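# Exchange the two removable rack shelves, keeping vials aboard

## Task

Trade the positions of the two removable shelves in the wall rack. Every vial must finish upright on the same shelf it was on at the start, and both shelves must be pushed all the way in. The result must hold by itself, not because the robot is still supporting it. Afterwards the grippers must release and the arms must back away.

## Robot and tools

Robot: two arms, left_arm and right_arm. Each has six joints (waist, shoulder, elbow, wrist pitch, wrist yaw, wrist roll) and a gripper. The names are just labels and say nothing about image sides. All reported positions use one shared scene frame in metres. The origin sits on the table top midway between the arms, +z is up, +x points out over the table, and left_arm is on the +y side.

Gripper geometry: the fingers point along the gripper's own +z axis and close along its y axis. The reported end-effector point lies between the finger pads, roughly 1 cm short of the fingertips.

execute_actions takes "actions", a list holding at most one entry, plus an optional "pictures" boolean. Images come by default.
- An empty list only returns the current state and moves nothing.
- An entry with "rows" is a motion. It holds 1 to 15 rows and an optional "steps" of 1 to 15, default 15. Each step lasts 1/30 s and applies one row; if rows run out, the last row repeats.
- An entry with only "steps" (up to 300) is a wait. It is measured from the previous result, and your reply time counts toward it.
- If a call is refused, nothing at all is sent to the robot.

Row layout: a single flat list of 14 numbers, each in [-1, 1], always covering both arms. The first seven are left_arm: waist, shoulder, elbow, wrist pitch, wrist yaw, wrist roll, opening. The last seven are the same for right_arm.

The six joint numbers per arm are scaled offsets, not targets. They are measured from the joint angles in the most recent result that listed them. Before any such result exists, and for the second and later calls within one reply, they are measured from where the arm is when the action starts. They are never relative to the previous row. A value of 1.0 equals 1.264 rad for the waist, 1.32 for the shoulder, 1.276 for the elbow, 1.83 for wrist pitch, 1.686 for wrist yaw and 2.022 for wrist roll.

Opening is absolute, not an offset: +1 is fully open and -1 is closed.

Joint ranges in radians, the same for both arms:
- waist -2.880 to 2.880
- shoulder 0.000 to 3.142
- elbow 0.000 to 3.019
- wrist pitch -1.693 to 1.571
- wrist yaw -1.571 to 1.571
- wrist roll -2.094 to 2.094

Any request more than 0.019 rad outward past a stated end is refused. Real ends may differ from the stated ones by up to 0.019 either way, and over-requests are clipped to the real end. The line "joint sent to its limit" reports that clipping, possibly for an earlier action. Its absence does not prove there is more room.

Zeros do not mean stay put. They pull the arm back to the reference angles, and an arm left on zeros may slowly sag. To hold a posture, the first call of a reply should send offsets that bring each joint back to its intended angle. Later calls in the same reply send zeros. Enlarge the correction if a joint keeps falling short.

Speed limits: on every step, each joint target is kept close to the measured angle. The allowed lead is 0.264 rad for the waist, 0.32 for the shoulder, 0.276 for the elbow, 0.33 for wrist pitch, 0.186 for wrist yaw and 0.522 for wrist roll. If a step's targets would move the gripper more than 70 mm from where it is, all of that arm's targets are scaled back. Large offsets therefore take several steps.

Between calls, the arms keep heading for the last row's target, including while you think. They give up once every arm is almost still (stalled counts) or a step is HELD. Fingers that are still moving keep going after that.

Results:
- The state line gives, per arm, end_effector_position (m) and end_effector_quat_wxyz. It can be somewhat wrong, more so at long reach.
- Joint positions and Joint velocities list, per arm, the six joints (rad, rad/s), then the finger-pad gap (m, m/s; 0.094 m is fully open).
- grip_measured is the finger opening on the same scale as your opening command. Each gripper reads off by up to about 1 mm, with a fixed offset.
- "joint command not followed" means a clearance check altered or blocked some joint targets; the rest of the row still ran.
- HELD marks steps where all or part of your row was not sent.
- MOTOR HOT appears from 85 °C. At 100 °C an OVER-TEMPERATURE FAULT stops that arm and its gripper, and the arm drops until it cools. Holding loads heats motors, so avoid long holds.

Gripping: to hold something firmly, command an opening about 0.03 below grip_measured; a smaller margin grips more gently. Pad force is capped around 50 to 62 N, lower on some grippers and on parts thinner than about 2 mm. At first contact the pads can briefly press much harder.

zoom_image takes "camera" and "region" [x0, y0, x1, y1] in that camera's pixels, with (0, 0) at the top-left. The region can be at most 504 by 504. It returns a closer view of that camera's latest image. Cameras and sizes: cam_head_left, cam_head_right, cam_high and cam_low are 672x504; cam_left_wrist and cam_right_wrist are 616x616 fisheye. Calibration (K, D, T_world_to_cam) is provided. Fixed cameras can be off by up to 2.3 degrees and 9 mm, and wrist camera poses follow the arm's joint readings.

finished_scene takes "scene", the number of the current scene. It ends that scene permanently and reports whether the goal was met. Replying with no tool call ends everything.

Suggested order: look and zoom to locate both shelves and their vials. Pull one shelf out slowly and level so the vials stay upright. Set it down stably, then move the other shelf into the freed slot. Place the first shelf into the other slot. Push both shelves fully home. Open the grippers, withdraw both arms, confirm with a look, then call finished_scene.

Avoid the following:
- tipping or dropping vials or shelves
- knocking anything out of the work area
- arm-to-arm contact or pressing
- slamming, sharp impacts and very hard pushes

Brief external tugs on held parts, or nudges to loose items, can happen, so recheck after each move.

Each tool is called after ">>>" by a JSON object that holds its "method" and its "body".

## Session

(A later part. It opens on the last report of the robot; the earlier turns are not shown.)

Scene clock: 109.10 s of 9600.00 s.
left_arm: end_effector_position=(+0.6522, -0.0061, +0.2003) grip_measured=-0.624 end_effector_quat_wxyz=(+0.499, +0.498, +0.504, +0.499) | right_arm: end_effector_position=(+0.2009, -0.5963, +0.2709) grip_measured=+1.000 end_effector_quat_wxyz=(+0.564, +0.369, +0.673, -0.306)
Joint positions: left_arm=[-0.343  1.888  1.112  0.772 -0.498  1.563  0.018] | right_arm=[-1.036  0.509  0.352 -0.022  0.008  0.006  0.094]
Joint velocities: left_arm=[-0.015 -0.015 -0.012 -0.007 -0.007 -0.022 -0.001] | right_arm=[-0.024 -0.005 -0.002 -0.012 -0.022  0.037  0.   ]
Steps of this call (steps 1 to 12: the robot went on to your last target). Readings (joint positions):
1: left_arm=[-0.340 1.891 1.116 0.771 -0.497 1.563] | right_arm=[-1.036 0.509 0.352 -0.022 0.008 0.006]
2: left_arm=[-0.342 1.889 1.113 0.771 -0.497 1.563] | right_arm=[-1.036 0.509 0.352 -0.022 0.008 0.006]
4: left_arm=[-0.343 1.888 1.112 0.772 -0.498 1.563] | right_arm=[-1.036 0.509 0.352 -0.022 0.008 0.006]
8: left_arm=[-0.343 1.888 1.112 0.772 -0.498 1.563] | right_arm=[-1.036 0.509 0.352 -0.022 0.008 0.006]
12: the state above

Again, with a bit more lift on the shoulder.

>>> {"method": "execute_actions", "body": {"actions": [{"rows":[[-0.012,-0.024,0.008,0.011,0,0,-0.66, 0,0,0,0,0,0,1],[-0.014,-0.028,0.001,0.013,-0.001,0,-0.66, 0,0,0,0,0,0,1],[-0.016,-0.032,-0.006,0.015,-0.003,0,-0.66, 0,0,0,0,0,0,1],[-0.018,-0.036,-0.013,0.017,-0.004,0,-0.66, 0,0,0,0,0,0,1],[-0.02,-0.04,-0.02,0.019,-0.006,0,-0.66, 0,0,0,0,0,0,1],[-0.022,-0.044,-0.027,0.021,-0.007,0,-0.66, 0,0,0,0,0,0,1],[-0.024,-0.048,-0.034,0.023,-0.009,0,-0.66, 0,0,0,0,0,0,1],[-0.027,-0.052,-0.041,0.025,-0.011,0,-0.66, 0,0,0,0,0,0,1],[-0.029,-0.056,-0.048,0.027,-0.012,0,-0.66, 0,0,0,0,0,0,1],[-0.031,-0.06,-0.055,0.029,-0.014,0,-0.66, 0,0,0,0,0,0,1],[-0.034,-0.064,-0.062,0.031,-0.016,0,-0.66, 0,0,0,0,0,0,1],[-0.036,-0.068,-0.069,0.033,-0.017,0,-0.66, 0,0,0,0,0,0,1],[-0.038,-0.072,-0.076,0.035,-0.019,0,-0.66, 0,0,0,0,0,0,1],[-0.041,-0.076,-0.083,0.037,-0.021,0,-0.66, 0,0,0,0,0,0,1]]}], "pictures": false}}

>>> {"method": "execute_actions", "body": {"actions": [{"steps":12}]}}

Scene clock: 114.23 s of 9600.00 s.
left_arm: end_effector_position=(+0.6115, -0.0084, +0.1725) grip_measured=-0.624 end_effector_quat_wxyz=(+0.481, +0.521, +0.507, +0.491) | right_arm: end_effector_position=(+0.2009, -0.5963, +0.2709) grip_measured=+1.000 end_effector_quat_wxyz=(+0.564, +0.369, +0.673, -0.306)
Joint positions: left_arm=[-0.381  1.851  0.996  0.79  -0.528  1.562  0.018] | right_arm=[-1.036  0.509  0.352 -0.022  0.008  0.006  0.094]
Joint velocities: left_arm=[-0.112  0.005 -0.266 -0.012 -0.095 -0.037 -0.   ] | right_arm=[-0.005  0.005  0.012  0.012 -0.037 -0.11   0.   ]
Steps of this call (steps 1 to 30: the robot went on to your last target; steps 31 to 90: nothing new was sent; then 1.63 s passed at rest; steps 91 to 105: all 15 steps of this action). Readings (joint positions):
91: left_arm=[-0.343 1.888 1.112 0.772 -0.498 1.563] | right_arm=[-1.036 0.509 0.352 -0.022 0.008 0.006]
92: left_arm=[-0.343 1.888 1.112 0.772 -0.498 1.563] | right_arm=[-1.036 0.509 0.352 -0.022 0.008 0.006]
94: left_arm=[-0.343 1.886 1.108 0.774 -0.499 1.563] | right_arm=[-1.036 0.509 0.352 -0.022 0.008 0.006]
98: left_arm=[-0.351 1.868 1.077 0.787 -0.509 1.563] | right_arm=[-1.036 0.509 0.352 -0.022 0.008 0.006]
105: the state above

Scene clock: 114.63 s of 9600.00 s.
left_arm: end_effector_position=(+0.6049, -0.0112, +0.1685) grip_measured=-0.624 end_effector_quat_wxyz=(+0.480, +0.525, +0.506, +0.488) | right_arm: end_effector_position=(+0.2009, -0.5963, +0.2709) grip_measured=+1.000 end_effector_quat_wxyz=(+0.564, +0.369, +0.673, -0.306)
Joint positions: left_arm=[-0.39   1.847  0.98   0.795 -0.529  1.562  0.018] | right_arm=[-1.036  0.509  0.352 -0.022  0.008  0.006  0.094]
Joint velocities: left_arm=[-0.005 -0.024  0.002  0.002 -0.007 -0.007 -0.   ] | right_arm=[ 0.005 -0.005  0.002 -0.002 -0.007 -0.022  0.   ]
Steps of this call (steps 1 to 12: the robot went on to your last target). Readings (joint positions):
1: left_arm=[-0.385 1.851 0.988 0.790 -0.528 1.562] | right_arm=[-1.036 0.509 0.352 -0.022 0.008 0.006]
2: left_arm=[-0.387 1.851 0.983 0.790 -0.528 1.562] | right_arm=[-1.036 0.509 0.352 -0.022 0.008 0.006]
4: left_arm=[-0.390 1.851 0.980 0.790 -0.528 1.562] | right_arm=[-1.036 0.509 0.352 -0.022 0.008 0.006]
8: left_arm=[-0.390 1.849 0.980 0.793 -0.529 1.562] | right_arm=[-1.036 0.509 0.352 -0.022 0.008 0.006]
12: the state above
camera_calibration (this result's frames):
cam_left_wrist: T_world_to_cam=[[-0.0693003, 0.0307383, -0.997122, 0.209753], [-0.567848, 0.820582, 0.0647617, 0.349452], [0.820211, 0.570702, -0.0394118, -0.360458], [0, 0, 0, 1]] pos_world=[0.508623, -0.0874879, 0.172312]
cam_right_wrist: T_world_to_cam=[[-0.844078, -0.536219, -0.00139955, -0.153708], [-0.379666, 0.599483, -0.704609, 0.631463], [0.378664, -0.594214, -0.709594, -0.115443], [0, 0, 0, 1]] pos_world=[0.153718, -0.52957, 0.362802]

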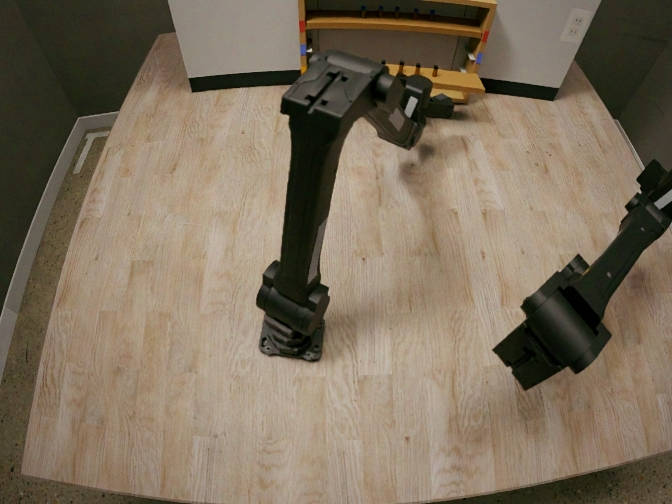

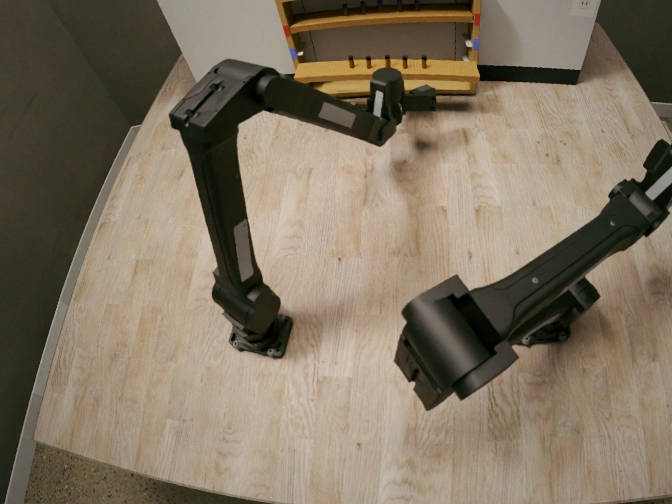

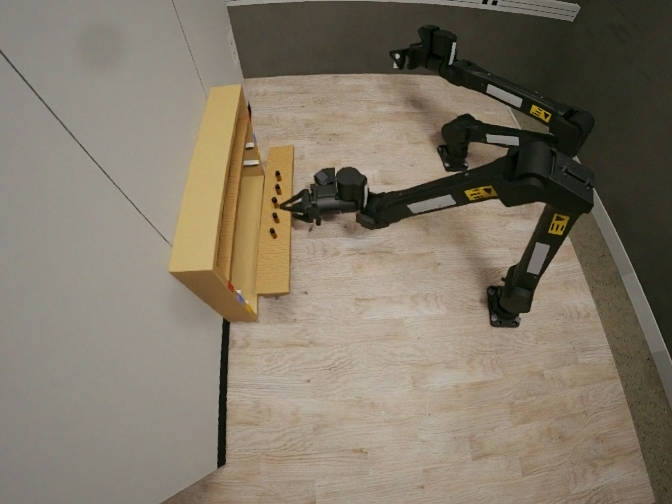

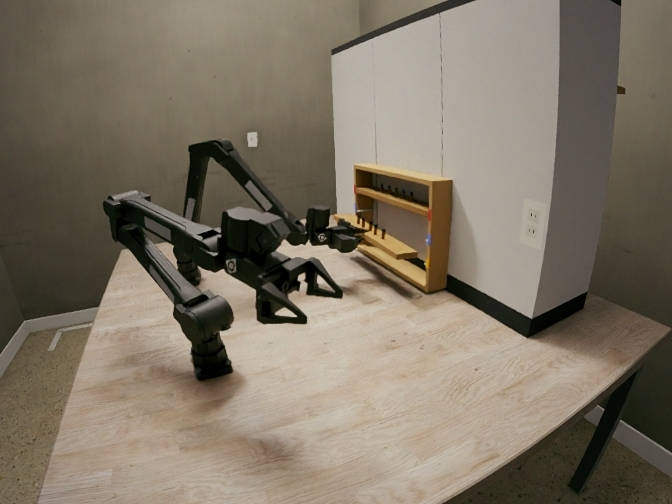

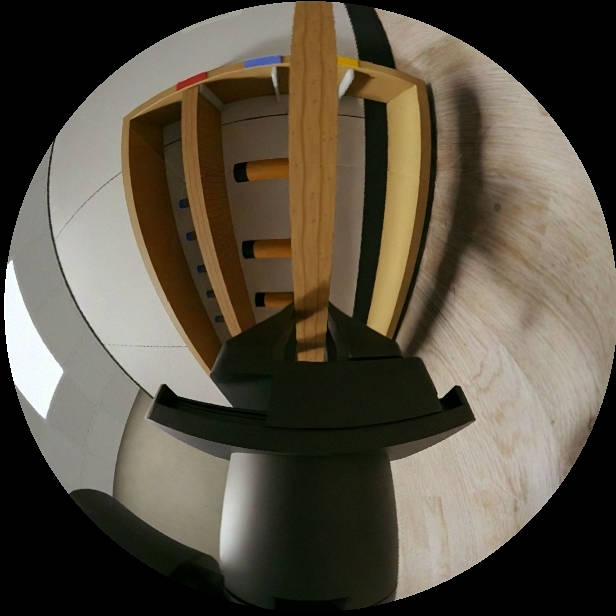

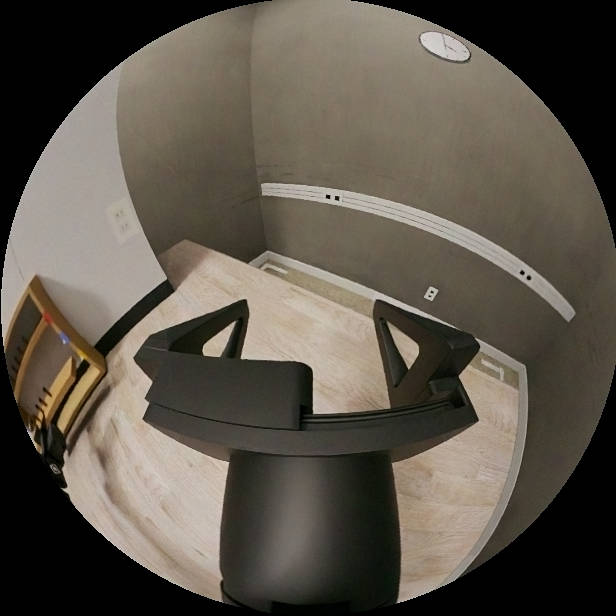

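>>> {"method": "execute_actions", "body": {"actions": [{"rows":[[0,-0.04,0.02,0.04,0,0,-0.66, 0,0,0,0,0,0,1],[0,-0.04,0.02,0.05,0,0,-0.66, 0,0,0,0,0,0,1],[0,-0.036,0.02,0.058,0,0,-0.66, 0,0,0,0,0,0,1],[0,-0.03,0.019,0.064,0,0,-0.66, 0,0,0,0,0,0,1],[0,-0.024,0.018,0.07,0,0,-0.66, 0,0,0,0,0,0,1],[0,-0.018,0.016,0.076,0,0,-0.66, 0,0,0,0,0,0,1],[0,-0.012,0.015,0.082,0,0,-0.66, 0,0,0,0,0,0,1],[0,-0.006,0.013,0.088,0,0,-0.66, 0,0,0,0,0,0,1],[0.003,0,0.012,0.094,0,0,-0.66, 0,0,0,0,0,0,1],[0.006,0.006,0.01,0.1,0,0,-0.66, 0,0,0,0,0,0,1],[0.009,0.012,0.009,0.106,0,0,-0.66, 0,0,0,0,0,0,1],[0.012,0.018,0.007,0.112,0,0,-0.66, 0,0,0,0,0,0,1],[0.014,0.024,0.006,0.118,0,0,-0.66, 0,0,0,0,0,0,1],[0.014,0.03,0.004,0.124,0,0,-0.66, 0,0,0,0,0,0,1],[0.014,0.035,0.003,0.13,0,0,-0.66, 0,0,0,0,0,0,1]]}], "pictures": false}}

>>> {"method": "execute_actions", "body": {"actions": [{"steps":20}]}}

Scene clock: 121.77 s of 9600.00 s.
left_arm: end_effector_position=(+0.6072, -0.0109, +0.1743) grip_measured=-0.624 end_effector_quat_wxyz=(+0.521, +0.482, +0.495, +0.500) | right_arm: end_effector_position=(+0.2009, -0.5963, +0.2709) grip_measured=+1.000 end_effector_quat_wxyz=(+0.564, +0.369, +0.673, -0.306)
Joint positions: left_arm=[-0.388  1.898  0.978  0.97  -0.529  1.562  0.018] | right_arm=[-1.036  0.509  0.352 -0.022  0.008  0.006  0.094]
Joint velocities: left_arm=[ 0.024  0.278 -0.076  0.315  0.007  0.007  0.001] | right_arm=[-0.005 -0.005  0.002  0.022  0.037  0.022  0.   ]
Steps of this call (steps 1 to 30: the robot went on to your last target; steps 31 to 90: nothing new was sent; then 3.63 s passed at rest; steps 91 to 105: all 15 steps of this action). Readings (joint positions):
91: left_arm=[-0.390 1.847 0.980 0.799 -0.529 1.562] | right_arm=[-1.036 0.509 0.352 -0.022 0.008 0.006]
92: left_arm=[-0.390 1.847 0.980 0.809 -0.529 1.562] | right_arm=[-1.036 0.509 0.352 -0.022 0.008 0.006]
94: left_arm=[-0.390 1.847 0.980 0.836 -0.529 1.562] | right_arm=[-1.036 0.509 0.352 -0.022 0.008 0.006]
98: left_arm=[-0.390 1.850 0.980 0.890 -0.529 1.562] | right_arm=[-1.036 0.509 0.352 -0.022 0.008 0.006]
105: the state above

Scene clock: 122.43 s of 9600.00 s.
left_arm: end_effector_position=(+0.6058, -0.0053, +0.1446) grip_measured=-0.624 end_effector_quat_wxyz=(+0.506, +0.495, +0.501, +0.498) | right_arm: end_effector_position=(+0.2009, -0.5963, +0.2709) grip_measured=+1.000 end_effector_quat_wxyz=(+0.564, +0.369, +0.673, -0.306)
Joint positions: left_arm=[-0.382  1.94   0.963  0.988 -0.529  1.562  0.018] | right_arm=[-1.036  0.509  0.352 -0.022  0.008  0.006  0.094]
Joint velocities: left_arm=[-0.005  0.005  0.032 -0.007  0.007  0.007 -0.001] | right_arm=[-0.015 -0.005  0.002  0.002  0.051 -0.081  0.   ]
Steps of this call (steps 1 to 20: the robot went on to your last target). Readings (joint positions):
1: left_arm=[-0.387 1.908 0.976 0.979 -0.529 1.562] | right_arm=[-1.036 0.509 0.352 -0.022 0.008 0.006]
2: left_arm=[-0.386 1.916 0.973 0.983 -0.529 1.562] | right_arm=[-1.036 0.509 0.352 -0.022 0.008 0.006]
4: left_arm=[-0.384 1.929 0.968 0.984 -0.529 1.562] | right_arm=[-1.036 0.509 0.352 -0.022 0.008 0.006]
8: left_arm=[-0.382 1.940 0.963 0.984 -0.529 1.562] | right_arm=[-1.036 0.509 0.352 -0.022 0.008 0.006]
20: the state above
camera_calibration (this result's frames):
cam_left_wrist: T_world_to_cam=[[0.00238497, -0.0121702, -0.999923, 0.142569], [-0.57664, 0.81692, -0.0113182, 0.362937], [0.816995, 0.576622, -0.00506951, -0.368469], [0, 0, 0, 1]] pos_world=[0.509981, -0.0822884, 0.144798]
cam_right_wrist: T_world_to_cam=[[-0.844078, -0.536219, -0.00139955, -0.153708], [-0.379666, 0.599483, -0.704609, 0.631463], [0.378664, -0.594214, -0.709594, -0.115443], [0, 0, 0, 1]] pos_world=[0.153718, -0.52957, 0.362802]

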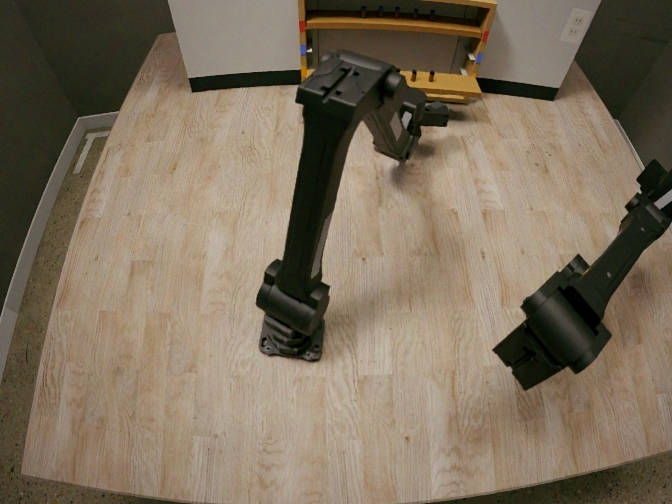

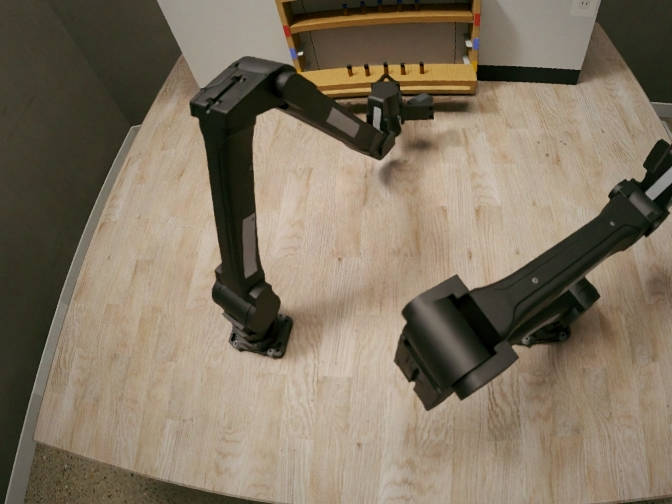

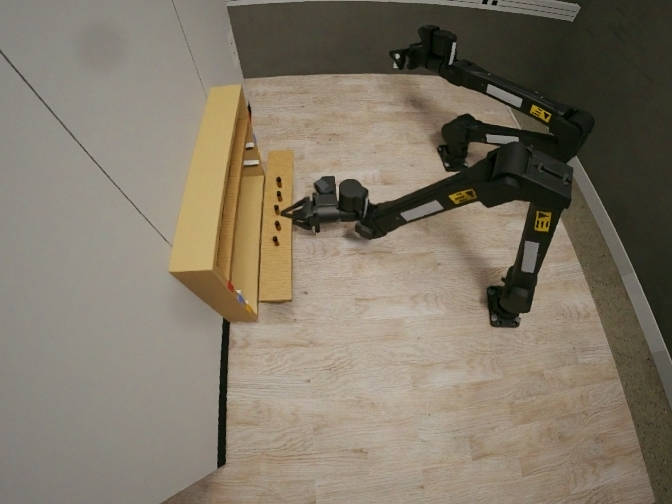

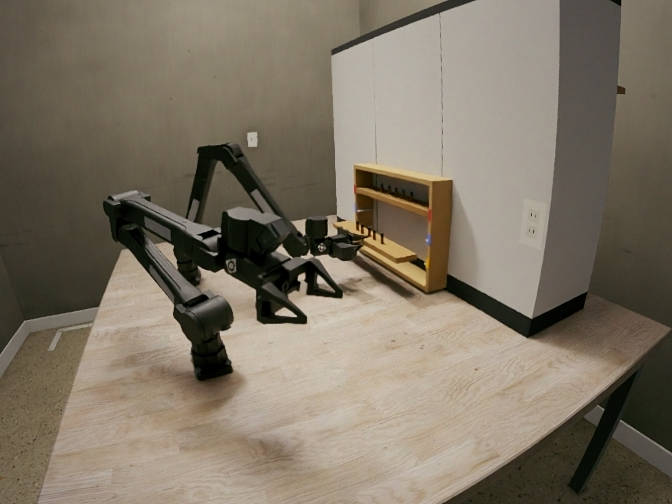

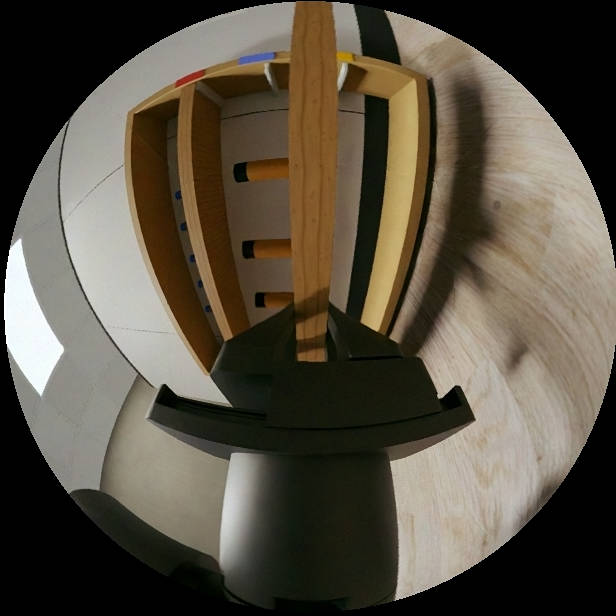

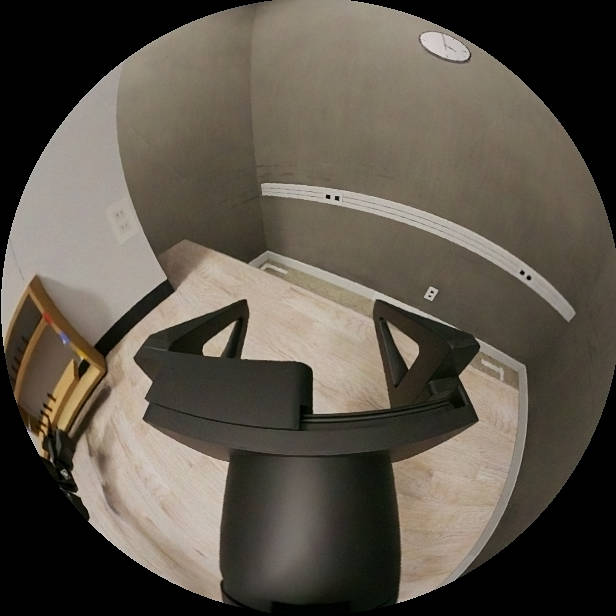

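>>> {"method": "execute_actions", "body": {"actions": [{"rows":[[0.009,-0.037,0.04,0.02,0.002,0,-0.66, 0,0,0,0,0,0,1],[0.009,-0.037,0.058,0.018,0.002,0,-0.66, 0,0,0,0,0,0,1],[0.011,-0.034,0.065,0.016,0.003,0,-0.66, 0,0,0,0,0,0,1],[0.013,-0.03,0.072,0.014,0.005,0,-0.66, 0,0,0,0,0,0,1],[0.015,-0.026,0.079,0.011,0.006,0,-0.66, 0,0,0,0,0,0,1],[0.017,-0.022,0.087,0.009,0.008,0,-0.66, 0,0,0,0,0,0,1],[0.019,-0.018,0.094,0.006,0.009,0,-0.66, 0,0,0,0,0,0,1],[0.021,-0.014,0.101,0.004,0.011,0,-0.66, 0,0,0,0,0,0,1],[0.023,-0.01,0.108,0.001,0.012,0,-0.66, 0,0,0,0,0,0,1],[0.026,-0.006,0.116,-0.001,0.014,0,-0.66, 0,0,0,0,0,0,1],[0.028,-0.002,0.123,-0.003,0.015,0,-0.66, 0,0,0,0,0,0,1],[0.03,0.002,0.13,-0.006,0.017,0,-0.66, 0,0,0,0,0,0,1],[0.032,0.006,0.138,-0.008,0.018,0,-0.66, 0,0,0,0,0,0,1],[0.034,0.01,0.145,-0.011,0.02,0,-0.66, 0,0,0,0,0,0,1]]}], "pictures": false}}

>>> {"method": "execute_actions", "body": {"actions": [{"steps":20}]}}

Scene clock: 131.67 s of 9600.00 s.
left_arm: end_effector_position=(+0.6429, -0.0098, +0.1681) grip_measured=-0.624 end_effector_quat_wxyz=(+0.524, +0.478, +0.494, +0.502) | right_arm: end_effector_position=(+0.2009, -0.5963, +0.2709) grip_measured=+1.000 end_effector_quat_wxyz=(+0.564, +0.369, +0.673, -0.306)
Joint positions: left_arm=[-0.353  1.97   1.073  0.958 -0.497  1.562  0.018] | right_arm=[-1.036  0.509  0.352 -0.022  0.008  0.006  0.094]
Joint velocities: left_arm=[ 0.093  0.122  0.193 -0.09   0.139  0.037 -0.   ] | right_arm=[ 0.005 -0.005 -0.007 -0.017  0.051 -0.007  0.   ]
Steps of this call (steps 1 to 15: the robot went on to your last target; steps 16 to 90: nothing new was sent; then 5.73 s passed at rest; steps 91 to 105: all 15 steps of this action). Readings (joint positions):
91: left_arm=[-0.382 1.940 0.963 0.988 -0.529 1.562] | right_arm=[-1.036 0.509 0.352 -0.022 0.008 0.006]
92: left_arm=[-0.382 1.940 0.963 0.988 -0.529 1.562] | right_arm=[-1.036 0.509 0.352 -0.022 0.008 0.006]
94: left_arm=[-0.382 1.940 0.967 0.988 -0.528 1.562] | right_arm=[-1.036 0.509 0.352 -0.022 0.008 0.006]
98: left_arm=[-0.376 1.944 0.997 0.983 -0.517 1.562] | right_arm=[-1.036 0.509 0.352 -0.022 0.008 0.006]
105: the state above

Scene clock: 132.33 s of 9600.00 s.
left_arm: end_effector_position=(+0.6460, -0.0094, +0.1592) grip_measured=-0.625 end_effector_quat_wxyz=(+0.519, +0.484, +0.496, +0.500) | right_arm: end_effector_position=(+0.2009, -0.5963, +0.2709) grip_measured=+1.000 end_effector_quat_wxyz=(+0.564, +0.369, +0.673, -0.306)
Joint positions: left_arm=[-0.35   1.985  1.079  0.951 -0.492  1.561  0.018] | right_arm=[-1.036  0.509  0.352 -0.022  0.008  0.006  0.094]
Joint velocities: left_arm=[-0.005 -0.005 -0.007 -0.002  0.007  0.022 -0.001] | right_arm=[-0.024 -0.005  0.007 -0.012  0.095 -0.066  0.   ]
Steps of this call (steps 1 to 20: the robot went on to your last target). Readings (joint positions):
1: left_arm=[-0.351 1.974 1.078 0.956 -0.495 1.562] | right_arm=[-1.036 0.509 0.352 -0.022 0.008 0.006]
2: left_arm=[-0.350 1.976 1.079 0.956 -0.493 1.561] | right_arm=[-1.036 0.509 0.352 -0.022 0.008 0.006]
4: left_arm=[-0.350 1.980 1.079 0.953 -0.493 1.561] | right_arm=[-1.036 0.509 0.352 -0.022 0.008 0.006]
8: left_arm=[-0.350 1.985 1.079 0.951 -0.492 1.561] | right_arm=[-1.036 0.509 0.352 -0.022 0.008 0.006]
20: the state above
camera_calibration (this result's frames):
cam_left_wrist: T_world_to_cam=[[0.0326436, -0.0286499, -0.999056, 0.137138], [-0.571457, 0.819548, -0.0421742, 0.391178], [0.819983, 0.572294, 0.0103808, -0.403352], [0, 0, 0, 1]] pos_world=[0.549807, -0.0858242, 0.157694]
cam_right_wrist: T_world_to_cam=[[-0.844078, -0.536219, -0.00139955, -0.153708], [-0.379666, 0.599483, -0.704609, 0.631463], [0.378664, -0.594214, -0.709594, -0.115443], [0, 0, 0, 1]] pos_world=[0.153718, -0.52957, 0.362802]

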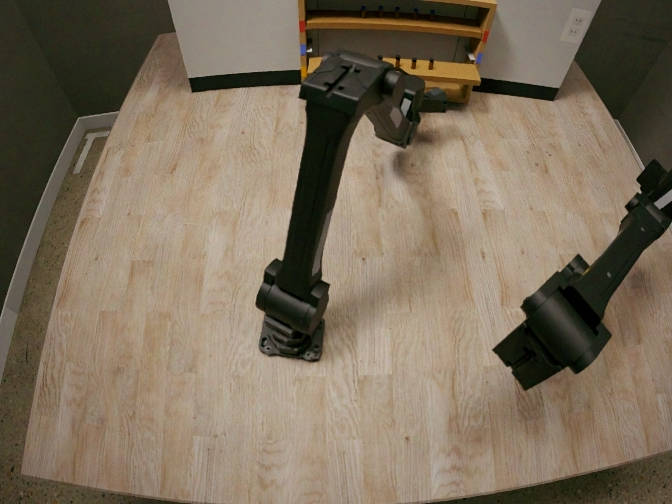

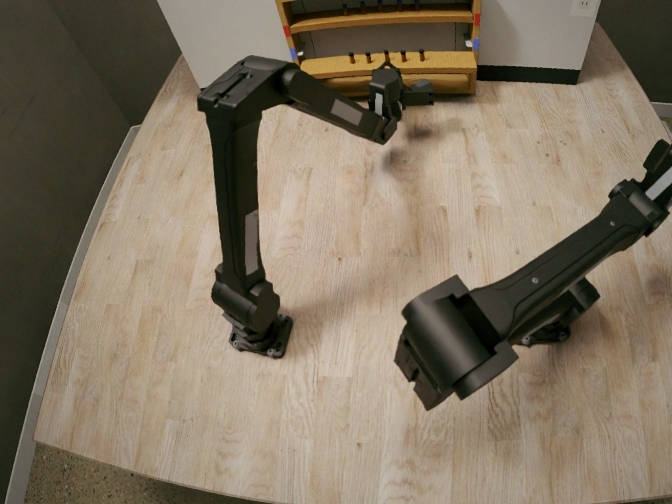

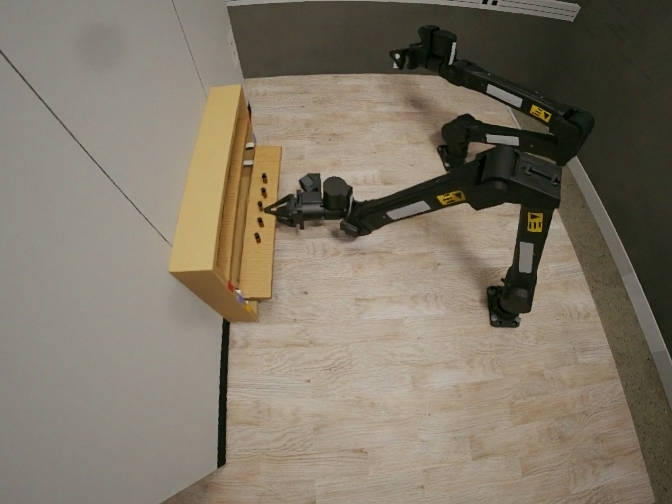

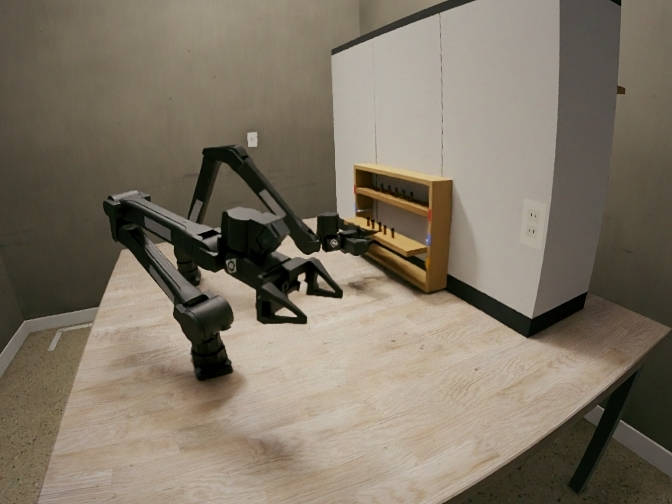

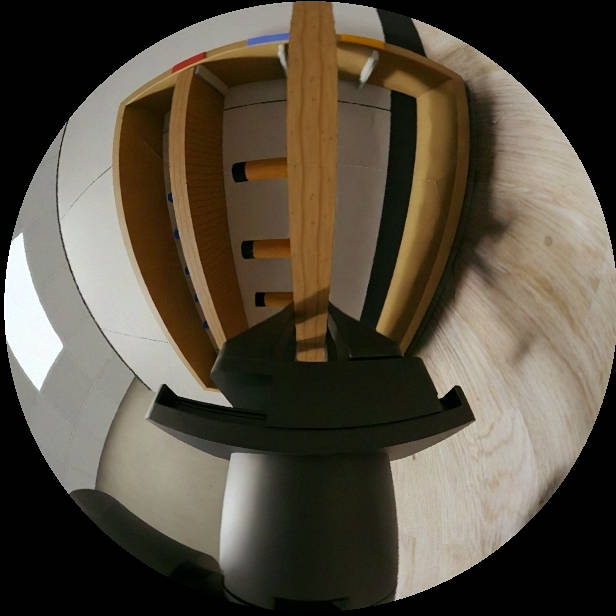

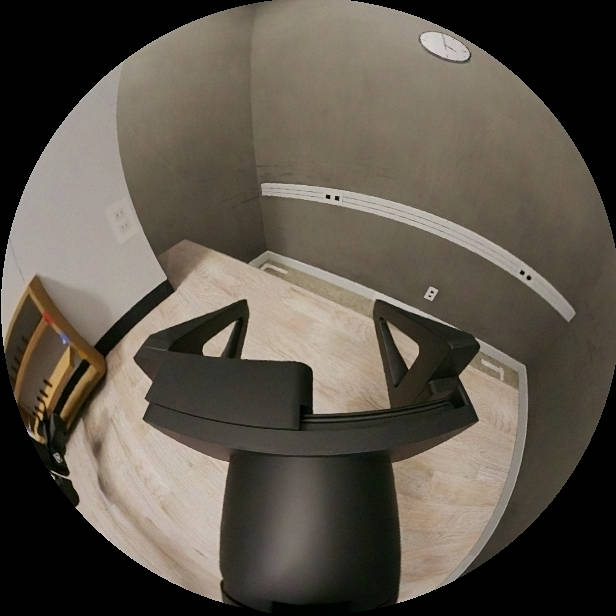

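>>> {"method": "execute_actions", "body": {"actions": [{"rows":[[0.01,-0.024,0.03,0.008,0,0,-0.66, 0,0,0,0,0,0,1],[0.012,-0.02,0.03,0.005,0,0,-0.66, 0,0,0,0,0,0,1],[0.014,-0.017,0.03,0.002,0,0,-0.66, 0,0,0,0,0,0,1],[0.016,-0.014,0.03,0,0,0,-0.66, 0,0,0,0,0,0,1],[0.016,-0.011,0.03,-0.002,0,0,-0.66, 0,0,0,0,0,0,1],[0.016,-0.008,0.03,-0.004,0,0,-0.66, 0,0,0,0,0,0,1]]}], "pictures": false}}

>>> {"method": "execute_actions", "body": {"actions": [{"steps":15}], "pictures": false}}

Scene clock: 138.87 s of 9600.00 s.
left_arm: end_effector_position=(+0.6472, -0.0084, +0.1386) grip_measured=-0.625 end_effector_quat_wxyz=(+0.505, +0.500, +0.501, +0.494) | right_arm: end_effector_position=(+0.2009, -0.5963, +0.2709) grip_measured=+1.000 end_effector_quat_wxyz=(+0.564, +0.369, +0.673, -0.306)
Joint positions: left_arm=[-0.347  2.007  1.079  0.926 -0.487  1.558  0.018] | right_arm=[-1.036  0.509  0.352 -0.022  0.008  0.006  0.094]
Joint velocities: left_arm=[-0.005  0.024  0.022 -0.022 -0.022 -0.007 -0.001] | right_arm=[-0.015  0.005 -0.002 -0.012  0.022  0.037  0.   ]
Steps of this call (steps 1 to 15: the robot went on to your last target; steps 16 to 90: nothing new was sent; then 3.03 s passed at rest; steps 91 to 105: all 15 steps of this action). Readings (joint positions):
91: left_arm=[-0.350 1.985 1.079 0.950 -0.491 1.561] | right_arm=[-1.036 0.509 0.352 -0.022 0.008 0.006]
92: left_arm=[-0.350 1.985 1.079 0.949 -0.490 1.561] | right_arm=[-1.036 0.509 0.352 -0.022 0.008 0.006]
94: left_arm=[-0.350 1.986 1.079 0.943 -0.489 1.561] | right_arm=[-1.036 0.509 0.352 -0.022 0.008 0.006]
98: left_arm=[-0.349 1.994 1.079 0.931 -0.489 1.561] | right_arm=[-1.036 0.509 0.352 -0.022 0.008 0.006]
105: the state above

Scene clock: 139.37 s of 9600.00 s.
left_arm: end_effector_position=(+0.6472, -0.0084, +0.1383) grip_measured=-0.625 end_effector_quat_wxyz=(+0.505, +0.500, +0.501, +0.494) | right_arm: end_effector_position=(+0.2009, -0.5963, +0.2709) grip_measured=+1.000 end_effector_quat_wxyz=(+0.564, +0.369, +0.673, -0.306)
Joint positions: left_arm=[-0.347  2.008  1.079  0.925 -0.487  1.558  0.018] | right_arm=[-1.036  0.509  0.352 -0.022  0.008  0.006  0.094]
Joint velocities: left_arm=[ 0.005 -0.015 -0.002 -0.012 -0.11  -0.007  0.001] | right_arm=[ 0.005 -0.005 -0.007  0.012 -0.022 -0.037  0.   ]
Steps of this call (steps 1 to 15: the robot went on to your last target). Readings (joint positions):
1: left_arm=[-0.347 2.008 1.079 0.925 -0.487 1.558] | right_arm=[-1.036 0.509 0.352 -0.022 0.008 0.006]
2: left_arm=[-0.347 2.008 1.079 0.925 -0.487 1.558] | right_arm=[-1.036 0.509 0.352 -0.022 0.008 0.006]
4: left_arm=[-0.347 2.008 1.079 0.925 -0.487 1.558] | right_arm=[-1.036 0.509 0.352 -0.022 0.008 0.006]
8: left_arm=[-0.347 2.008 1.079 0.925 -0.487 1.558] | right_arm=[-1.036 0.509 0.352 -0.022 0.008 0.006]
15: the state above
All arms were judged still, so your last target was given up. Only a new action makes them travel on or press farther. Fingers that are still opening or closing keep moving.

>>> {"method": "execute_actions", "body": {"actions": [{"rows":[[0.008,-0.024,0.035,0.011,0,0.002,-0.66, 0,0,0,0,0,0,1],[0.008,-0.021,0.045,0.009,0,0.002,-0.66, 0,0,0,0,0,0,1],[0.008,-0.019,0.054,0.008,0,0.002,-0.66, 0,0,0,0,0,0,1],[0.01,-0.016,0.059,0.006,0.001,0.002,-0.66, 0,0,0,0,0,0,1],[0.011,-0.013,0.064,0.004,0.002,0.002,-0.66, 0,0,0,0,0,0,1],[0.012,-0.01,0.07,0.003,0.003,0.002,-0.66, 0,0,0,0,0,0,1],[0.014,-0.008,0.075,0.001,0.004,0.002,-0.66, 0,0,0,0,0,0,1],[0.015,-0.005,0.08,-0.001,0.005,0.002,-0.66, 0,0,0,0,0,0,1],[0.017,-0.002,0.085,-0.002,0.006,0.002,-0.66, 0,0,0,0,0,0,1],[0.018,0,0.091,-0.004,0.007,0.002,-0.66, 0,0,0,0,0,0,1],[0.019,0.003,0.096,-0.006,0.008,0.002,-0.66, 0,0,0,0,0,0,1],[0.021,0.003,0.101,-0.006,0.009,0.002,-0.66, 0,0,0,0,0,0,1],[0.022,0.003,0.106,-0.006,0.009,0.002,-0.66, 0,0,0,0,0,0,1]]}], "pictures": false}}

>>> {"method": "execute_actions", "body": {"actions": [{"steps":15}], "pictures": false}}

Scene clock: 145.90 s of 9600.00 s.
left_arm: end_effector_position=(+0.6678, -0.0058, +0.1366) grip_measured=-0.625 end_effector_quat_wxyz=(+0.504, +0.498, +0.503, +0.495) | right_arm: end_effector_position=(+0.2009, -0.5963, +0.2709) grip_measured=+1.000 end_effector_quat_wxyz=(+0.564, +0.369, +0.673, -0.306)
Joint positions: left_arm=[-0.326  2.04   1.136  0.901 -0.471  1.555  0.018] | right_arm=[-1.036  0.509  0.352 -0.022  0.008  0.006  0.094]
Joint velocities: left_arm=[ 0.015  0.034  0.125 -0.032  0.022 -0.022 -0.001] | right_arm=[ 0.005 -0.005 -0.007 -0.007 -0.066  0.037  0.   ]
Steps of this call (steps 1 to 90: nothing new was sent; then 3.03 s passed at rest; steps 91 to 105: all 15 steps of this action). Readings (joint positions):
91: left_arm=[-0.347 2.008 1.079 0.925 -0.486 1.558] | right_arm=[-1.036 0.509 0.352 -0.022 0.008 0.006]
92: left_arm=[-0.347 2.008 1.079 0.925 -0.485 1.558] | right_arm=[-1.036 0.509 0.352 -0.022 0.008 0.006]
94: left_arm=[-0.347 2.008 1.079 0.925 -0.484 1.558] | right_arm=[-1.036 0.509 0.352 -0.022 0.008 0.006]
98: left_arm=[-0.343 2.015 1.090 0.919 -0.483 1.556] | right_arm=[-1.036 0.509 0.352 -0.022 0.008 0.006]
105: the state above

Scene clock: 146.40 s of 9600.00 s.
left_arm: end_effector_position=(+0.6687, -0.0057, +0.1365) grip_measured=-0.625 end_effector_quat_wxyz=(+0.504, +0.498, +0.503, +0.495) | right_arm: end_effector_position=(+0.2009, -0.5963, +0.2709) grip_measured=+1.000 end_effector_quat_wxyz=(+0.564, +0.369, +0.673, -0.306)
Joint positions: left_arm=[-0.326  2.041  1.138  0.9   -0.471  1.555  0.018] | right_arm=[-1.036  0.509  0.352 -0.022  0.008  0.006  0.094]
Joint velocities: left_arm=[-0.005  0.005 -0.007 -0.002 -0.007 -0.022  0.   ] | right_arm=[ 0.005  0.005 -0.002  0.022 -0.066 -0.007  0.   ]
Steps of this call (steps 1 to 15: the robot went on to your last target). Readings (joint positions):
1: left_arm=[-0.326 2.041 1.138 0.900 -0.471 1.555] | right_arm=[-1.036 0.509 0.352 -0.022 0.008 0.006]
2: left_arm=[-0.326 2.041 1.138 0.900 -0.471 1.555] | right_arm=[-1.036 0.509 0.352 -0.022 0.008 0.006]
4: left_arm=[-0.326 2.041 1.138 0.900 -0.471 1.555] | right_arm=[-1.036 0.509 0.352 -0.022 0.008 0.006]
8: left_arm=[-0.326 2.041 1.138 0.900 -0.471 1.555] | right_arm=[-1.036 0.509 0.352 -0.022 0.008 0.006]
15: the state above
All arms were judged still, so your last target was given up. Only a new action makes them travel on or press farther. Fingers that are still opening or closing keep moving.

>>> {"method": "execute_actions", "body": {"actions": [{"rows":[[0.002,-0.024,0.035,0.011,-0.004,0.008,-0.66, 0,0,0,0,0,0,1],[0.002,-0.021,0.048,0.009,-0.004,0.008,-0.66, 0,0,0,0,0,0,1],[0.002,-0.019,0.058,0.008,-0.004,0.008,-0.66, 0,0,0,0,0,0,1],[0.004,-0.016,0.063,0.006,-0.003,0.008,-0.66, 0,0,0,0,0,0,1],[0.005,-0.013,0.068,0.004,-0.002,0.008,-0.66, 0,0,0,0,0,0,1],[0.006,-0.01,0.074,0.003,-0.001,0.008,-0.66, 0,0,0,0,0,0,1],[0.008,-0.008,0.079,0.001,0,0.008,-0.66, 0,0,0,0,0,0,1],[0.009,-0.005,0.084,-0.001,0.001,0.008,-0.66, 0,0,0,0,0,0,1],[0.011,-0.002,0.089,-0.002,0.002,0.008,-0.66, 0,0,0,0,0,0,1],[0.012,0,0.095,-0.004,0.003,0.008,-0.66, 0,0,0,0,0,0,1],[0.013,0.003,0.1,-0.006,0.004,0.008,-0.66, 0,0,0,0,0,0,1],[0.015,0.003,0.105,-0.006,0.005,0.008,-0.66, 0,0,0,0,0,0,1],[0.016,0.003,0.11,-0.006,0.005,0.008,-0.66, 0,0,0,0,0,0,1]]}], "pictures": false}}

>>> {"method": "execute_actions", "body": {"actions": [{"steps":12}], "pictures": false}}

>>> {"method": "execute_actions", "body": {"actions": [{"rows":[[0.004,-0.024,0.035,0.011,-0.004,0.008,-0.66, 0,0,0,0,0,0,1],[0.004,-0.021,0.048,0.009,-0.004,0.008,-0.66, 0,0,0,0,0,0,1],[0.004,-0.019,0.058,0.008,-0.004,0.008,-0.66, 0,0,0,0,0,0,1],[0.006,-0.016,0.063,0.006,-0.003,0.008,-0.66, 0,0,0,0,0,0,1],[0.007,-0.013,0.068,0.004,-0.002,0.008,-0.66, 0,0,0,0,0,0,1],[0.008,-0.01,0.074,0.003,-0.001,0.008,-0.66, 0,0,0,0,0,0,1],[0.01,-0.008,0.079,0.001,0,0.008,-0.66, 0,0,0,0,0,0,1],[0.011,-0.005,0.084,-0.001,0.001,0.008,-0.66, 0,0,0,0,0,0,1],[0.013,-0.002,0.089,-0.002,0.002,0.008,-0.66, 0,0,0,0,0,0,1],[0.014,0,0.095,-0.004,0.003,0.008,-0.66, 0,0,0,0,0,0,1],[0.015,0.003,0.1,-0.006,0.004,0.008,-0.66, 0,0,0,0,0,0,1],[0.016,0.003,0.103,-0.006,0.005,0.008,-0.66, 0,0,0,0,0,0,1]]}], "pictures": false}}

>>> {"method": "execute_actions", "body": {"actions": [{"steps":12}]}}

Scene clock: 157.27 s of 9600.00 s.
left_arm: end_effector_position=(+0.6794, -0.0048, +0.1345) grip_measured=-0.626 end_effector_quat_wxyz=(+0.502, +0.497, +0.505, +0.496) | right_arm: end_effector_position=(+0.2009, -0.5963, +0.2709) grip_measured=+1.000 end_effector_quat_wxyz=(+0.564, +0.369, +0.673, -0.306)
Joint positions: left_arm=[-0.318  2.06   1.17   0.885 -0.47   1.555  0.018] | right_arm=[-1.036  0.509  0.352 -0.022  0.008  0.006  0.094]
Joint velocities: left_arm=[ 0.005 -0.015 -0.007  0.002  0.051 -0.022  0.001] | right_arm=[-0.034  0.005 -0.002 -0.002 -0.022 -0.037  0.   ]
Steps of this call (steps 1 to 90: nothing new was sent; then 7.37 s passed at rest; steps 91 to 105: all 15 steps of this action). Readings (joint positions):
91: left_arm=[-0.326 2.041 1.138 0.900 -0.471 1.555] | right_arm=[-1.036 0.509 0.352 -0.022 0.008 0.006]
92: left_arm=[-0.326 2.041 1.138 0.900 -0.471 1.555] | right_arm=[-1.036 0.509 0.352 -0.022 0.008 0.006]
94: left_arm=[-0.326 2.041 1.138 0.900 -0.471 1.555] | right_arm=[-1.036 0.509 0.352 -0.022 0.008 0.006]
98: left_arm=[-0.323 2.048 1.150 0.893 -0.471 1.555] | right_arm=[-1.036 0.509 0.352 -0.022 0.008 0.006]
105: the state above

Scene clock: 157.67 s of 9600.00 s.
left_arm: end_effector_position=(+0.6794, -0.0048, +0.1345) grip_measured=-0.626 end_effector_quat_wxyz=(+0.502, +0.497, +0.505, +0.496) | right_arm: end_effector_position=(+0.2009, -0.5963, +0.2709) grip_measured=+1.000 end_effector_quat_wxyz=(+0.564, +0.369, +0.673, -0.306)
Joint positions: left_arm=[-0.318  2.06   1.17   0.885 -0.47   1.555  0.018] | right_arm=[-1.036  0.509  0.352 -0.022  0.008  0.006  0.094]
Joint velocities: left_arm=[-0.005 -0.005 -0.002  0.002  0.051  0.007  0.001] | right_arm=[-0.015 -0.005 -0.002  0.012  0.022  0.037  0.   ]
Steps of this call (steps 1 to 12: the robot went on to your last target). Readings (joint positions):
1: left_arm=[-0.318 2.060 1.170 0.885 -0.470 1.555] | right_arm=[-1.036 0.509 0.352 -0.022 0.008 0.006]
2: left_arm=[-0.318 2.060 1.170 0.885 -0.470 1.555] | right_arm=[-1.036 0.509 0.352 -0.022 0.008 0.006]
4: left_arm=[-0.318 2.060 1.170 0.885 -0.470 1.555] | right_arm=[-1.036 0.509 0.352 -0.022 0.008 0.006]
8: left_arm=[-0.318 2.060 1.170 0.885 -0.470 1.555] | right_arm=[-1.036 0.509 0.352 -0.022 0.008 0.006]
12: the state above

Scene clock: 158.17 s of 9600.00 s.
left_arm: end_effector_position=(+0.6797, -0.0047, +0.1340) grip_measured=-0.626 end_effector_quat_wxyz=(+0.500, +0.497, +0.507, +0.496) | right_arm: end_effector_position=(+0.2009, -0.5963, +0.2709) grip_measured=+1.000 end_effector_quat_wxyz=(+0.564, +0.369, +0.673, -0.306)
Joint positions: left_arm=[-0.318  2.061  1.172  0.88  -0.473  1.554  0.018] | right_arm=[-1.036  0.509  0.352 -0.022  0.008  0.006  0.094]
Joint velocities: left_arm=[ 0.015 -0.005 -0.012 -0.007  0.081 -0.066 -0.002] | right_arm=[-0.005 -0.005  0.002 -0.027  0.037 -0.066  0.   ]
Steps of this call (steps 1 to 15: all 15 steps of this action). Readings (joint positions):
1: left_arm=[-0.318 2.060 1.170 0.885 -0.472 1.555] | right_arm=[-1.036 0.509 0.352 -0.022 0.008 0.006]
2: left_arm=[-0.318 2.060 1.170 0.885 -0.473 1.555] | right_arm=[-1.036 0.509 0.352 -0.022 0.008 0.006]
4: left_arm=[-0.318 2.060 1.170 0.885 -0.473 1.555] | right_arm=[-1.036 0.509 0.352 -0.022 0.008 0.006]
8: left_arm=[-0.318 2.060 1.170 0.884 -0.473 1.554] | right_arm=[-1.036 0.509 0.352 -0.022 0.008 0.006]
15: the state above

Scene clock: 158.57 s of 9600.00 s.
left_arm: end_effector_position=(+0.6797, -0.0047, +0.1340) grip_measured=-0.626 end_effector_quat_wxyz=(+0.500, +0.497, +0.507, +0.496) | right_arm: end_effector_position=(+0.2009, -0.5963, +0.2709) grip_measured=+1.000 end_effector_quat_wxyz=(+0.564, +0.369, +0.673, -0.306)
Joint positions: left_arm=[-0.318  2.061  1.172  0.88  -0.473  1.554  0.018] | right_arm=[-1.036  0.509  0.352 -0.022  0.008  0.006  0.094]
Joint velocities: left_arm=[ 0.005 -0.005  0.002 -0.012  0.007 -0.022 -0.001] | right_arm=[ 0.015 -0.015  0.007 -0.012 -0.066 -0.007  0.   ]
Steps of this call (steps 1 to 12: the robot went on to your last target). Readings (joint positions):
1: left_arm=[-0.318 2.061 1.172 0.880 -0.473 1.554] | right_arm=[-1.036 0.509 0.352 -0.022 0.008 0.006]
2: left_arm=[-0.318 2.061 1.172 0.880 -0.473 1.554] | right_arm=[-1.036 0.509 0.352 -0.022 0.008 0.006]
4: left_arm=[-0.318 2.061 1.172 0.880 -0.473 1.554] | right_arm=[-1.036 0.509 0.352 -0.022 0.008 0.006]
8: left_arm=[-0.318 2.061 1.172 0.880 -0.473 1.554] | right_arm=[-1.036 0.509 0.352 -0.022 0.008 0.006]
12: the state above
camera_calibration (this result's frames):
cam_left_wrist: T_world_to_cam=[[-0.0142122, -0.0110378, -0.999838, 0.143063], [-0.583258, 0.812287, -0.000676596, 0.407967], [0.812163, 0.583154, -0.0179823, -0.4242], [0, 0, 0, 1]] pos_world=[0.584503, -0.0824333, 0.135687]
cam_right_wrist: T_world_to_cam=[[-0.844078, -0.536219, -0.00139955, -0.153708], [-0.379666, 0.599483, -0.704609, 0.631463], [0.378664, -0.594214, -0.709594, -0.115443], [0, 0, 0, 1]] pos_world=[0.153718, -0.52957, 0.362802]

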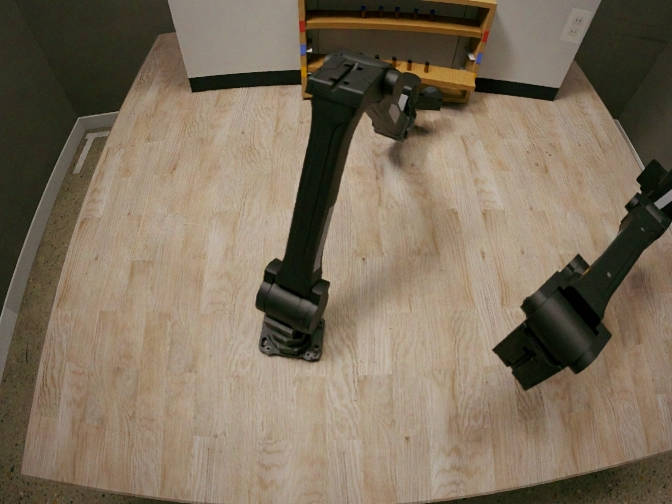

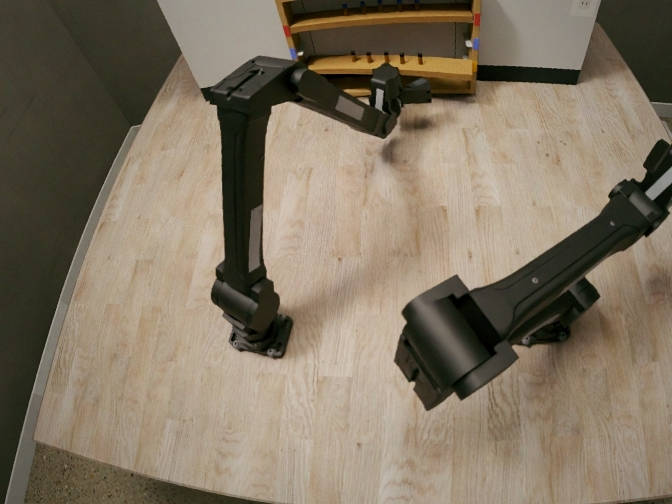

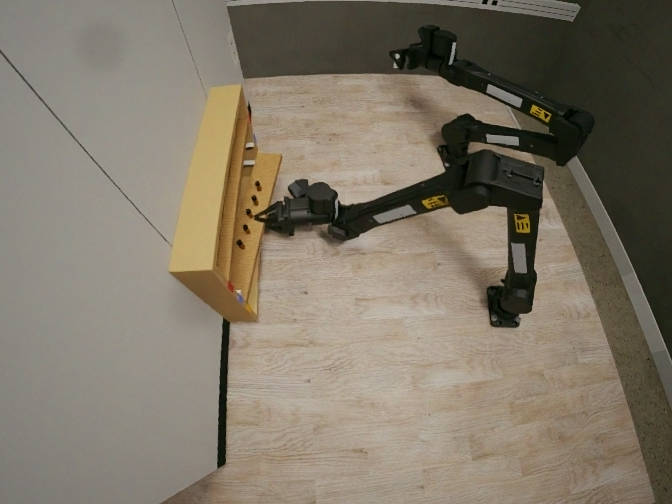

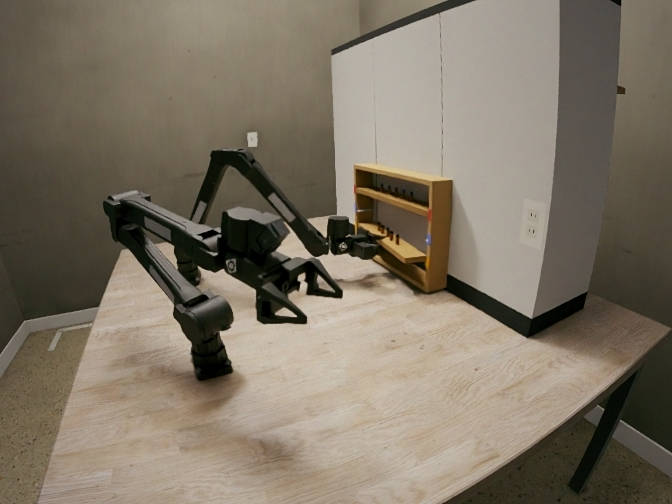

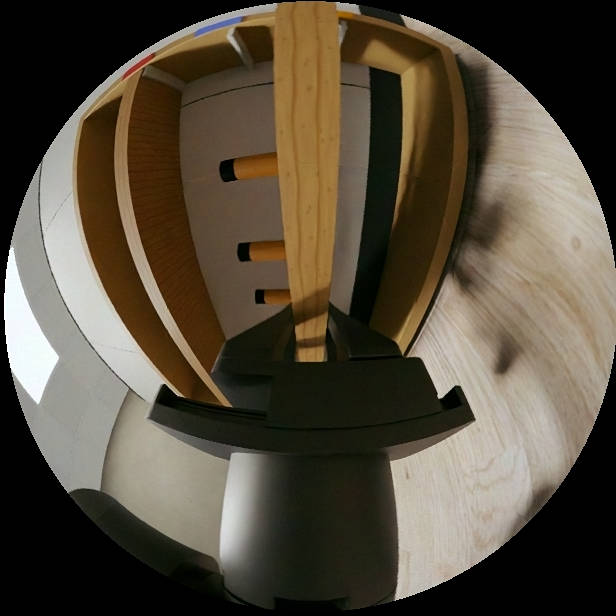

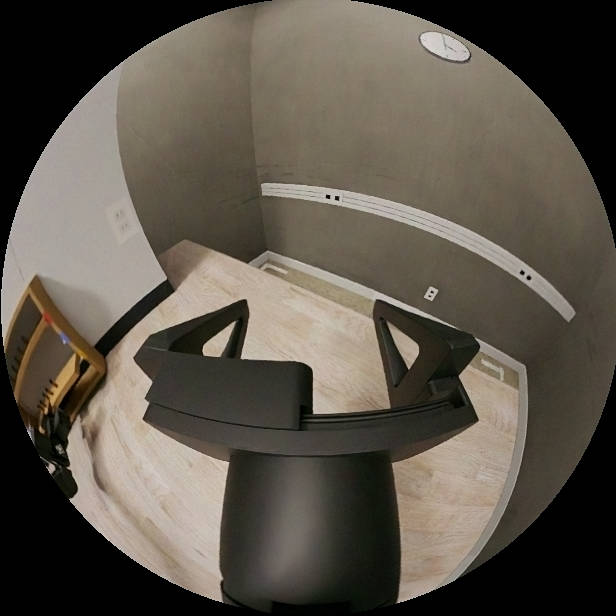

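>>> {"method": "zoom_image", "body": {"camera": "cam_high", "region": [200, 120, 340, 330]}}

>>> {"method": "zoom_image", "body": {"camera": "cam_head_right", "region": [270, 0, 500, 110]}}

Region (200, 120, 340, 330) of cam_high's 672x504 image, scaled by 2.400, with more detail than that image has.

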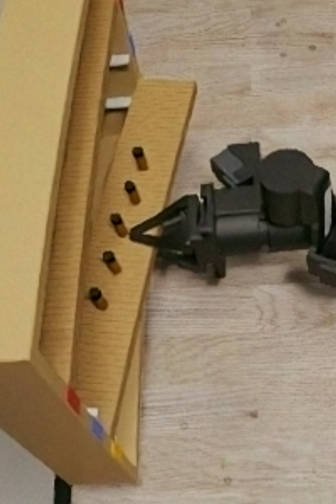

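Region (270, 0, 500, 110) of cam_head_right's 672x504 image, scaled by 2.191, with more detail than that image has; it fills the top 241 rows of this view, and the rest is white.

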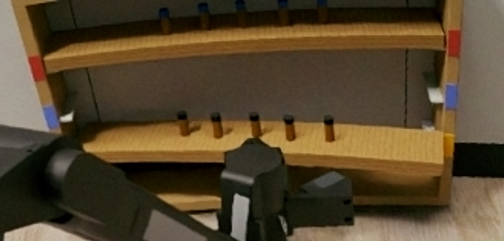

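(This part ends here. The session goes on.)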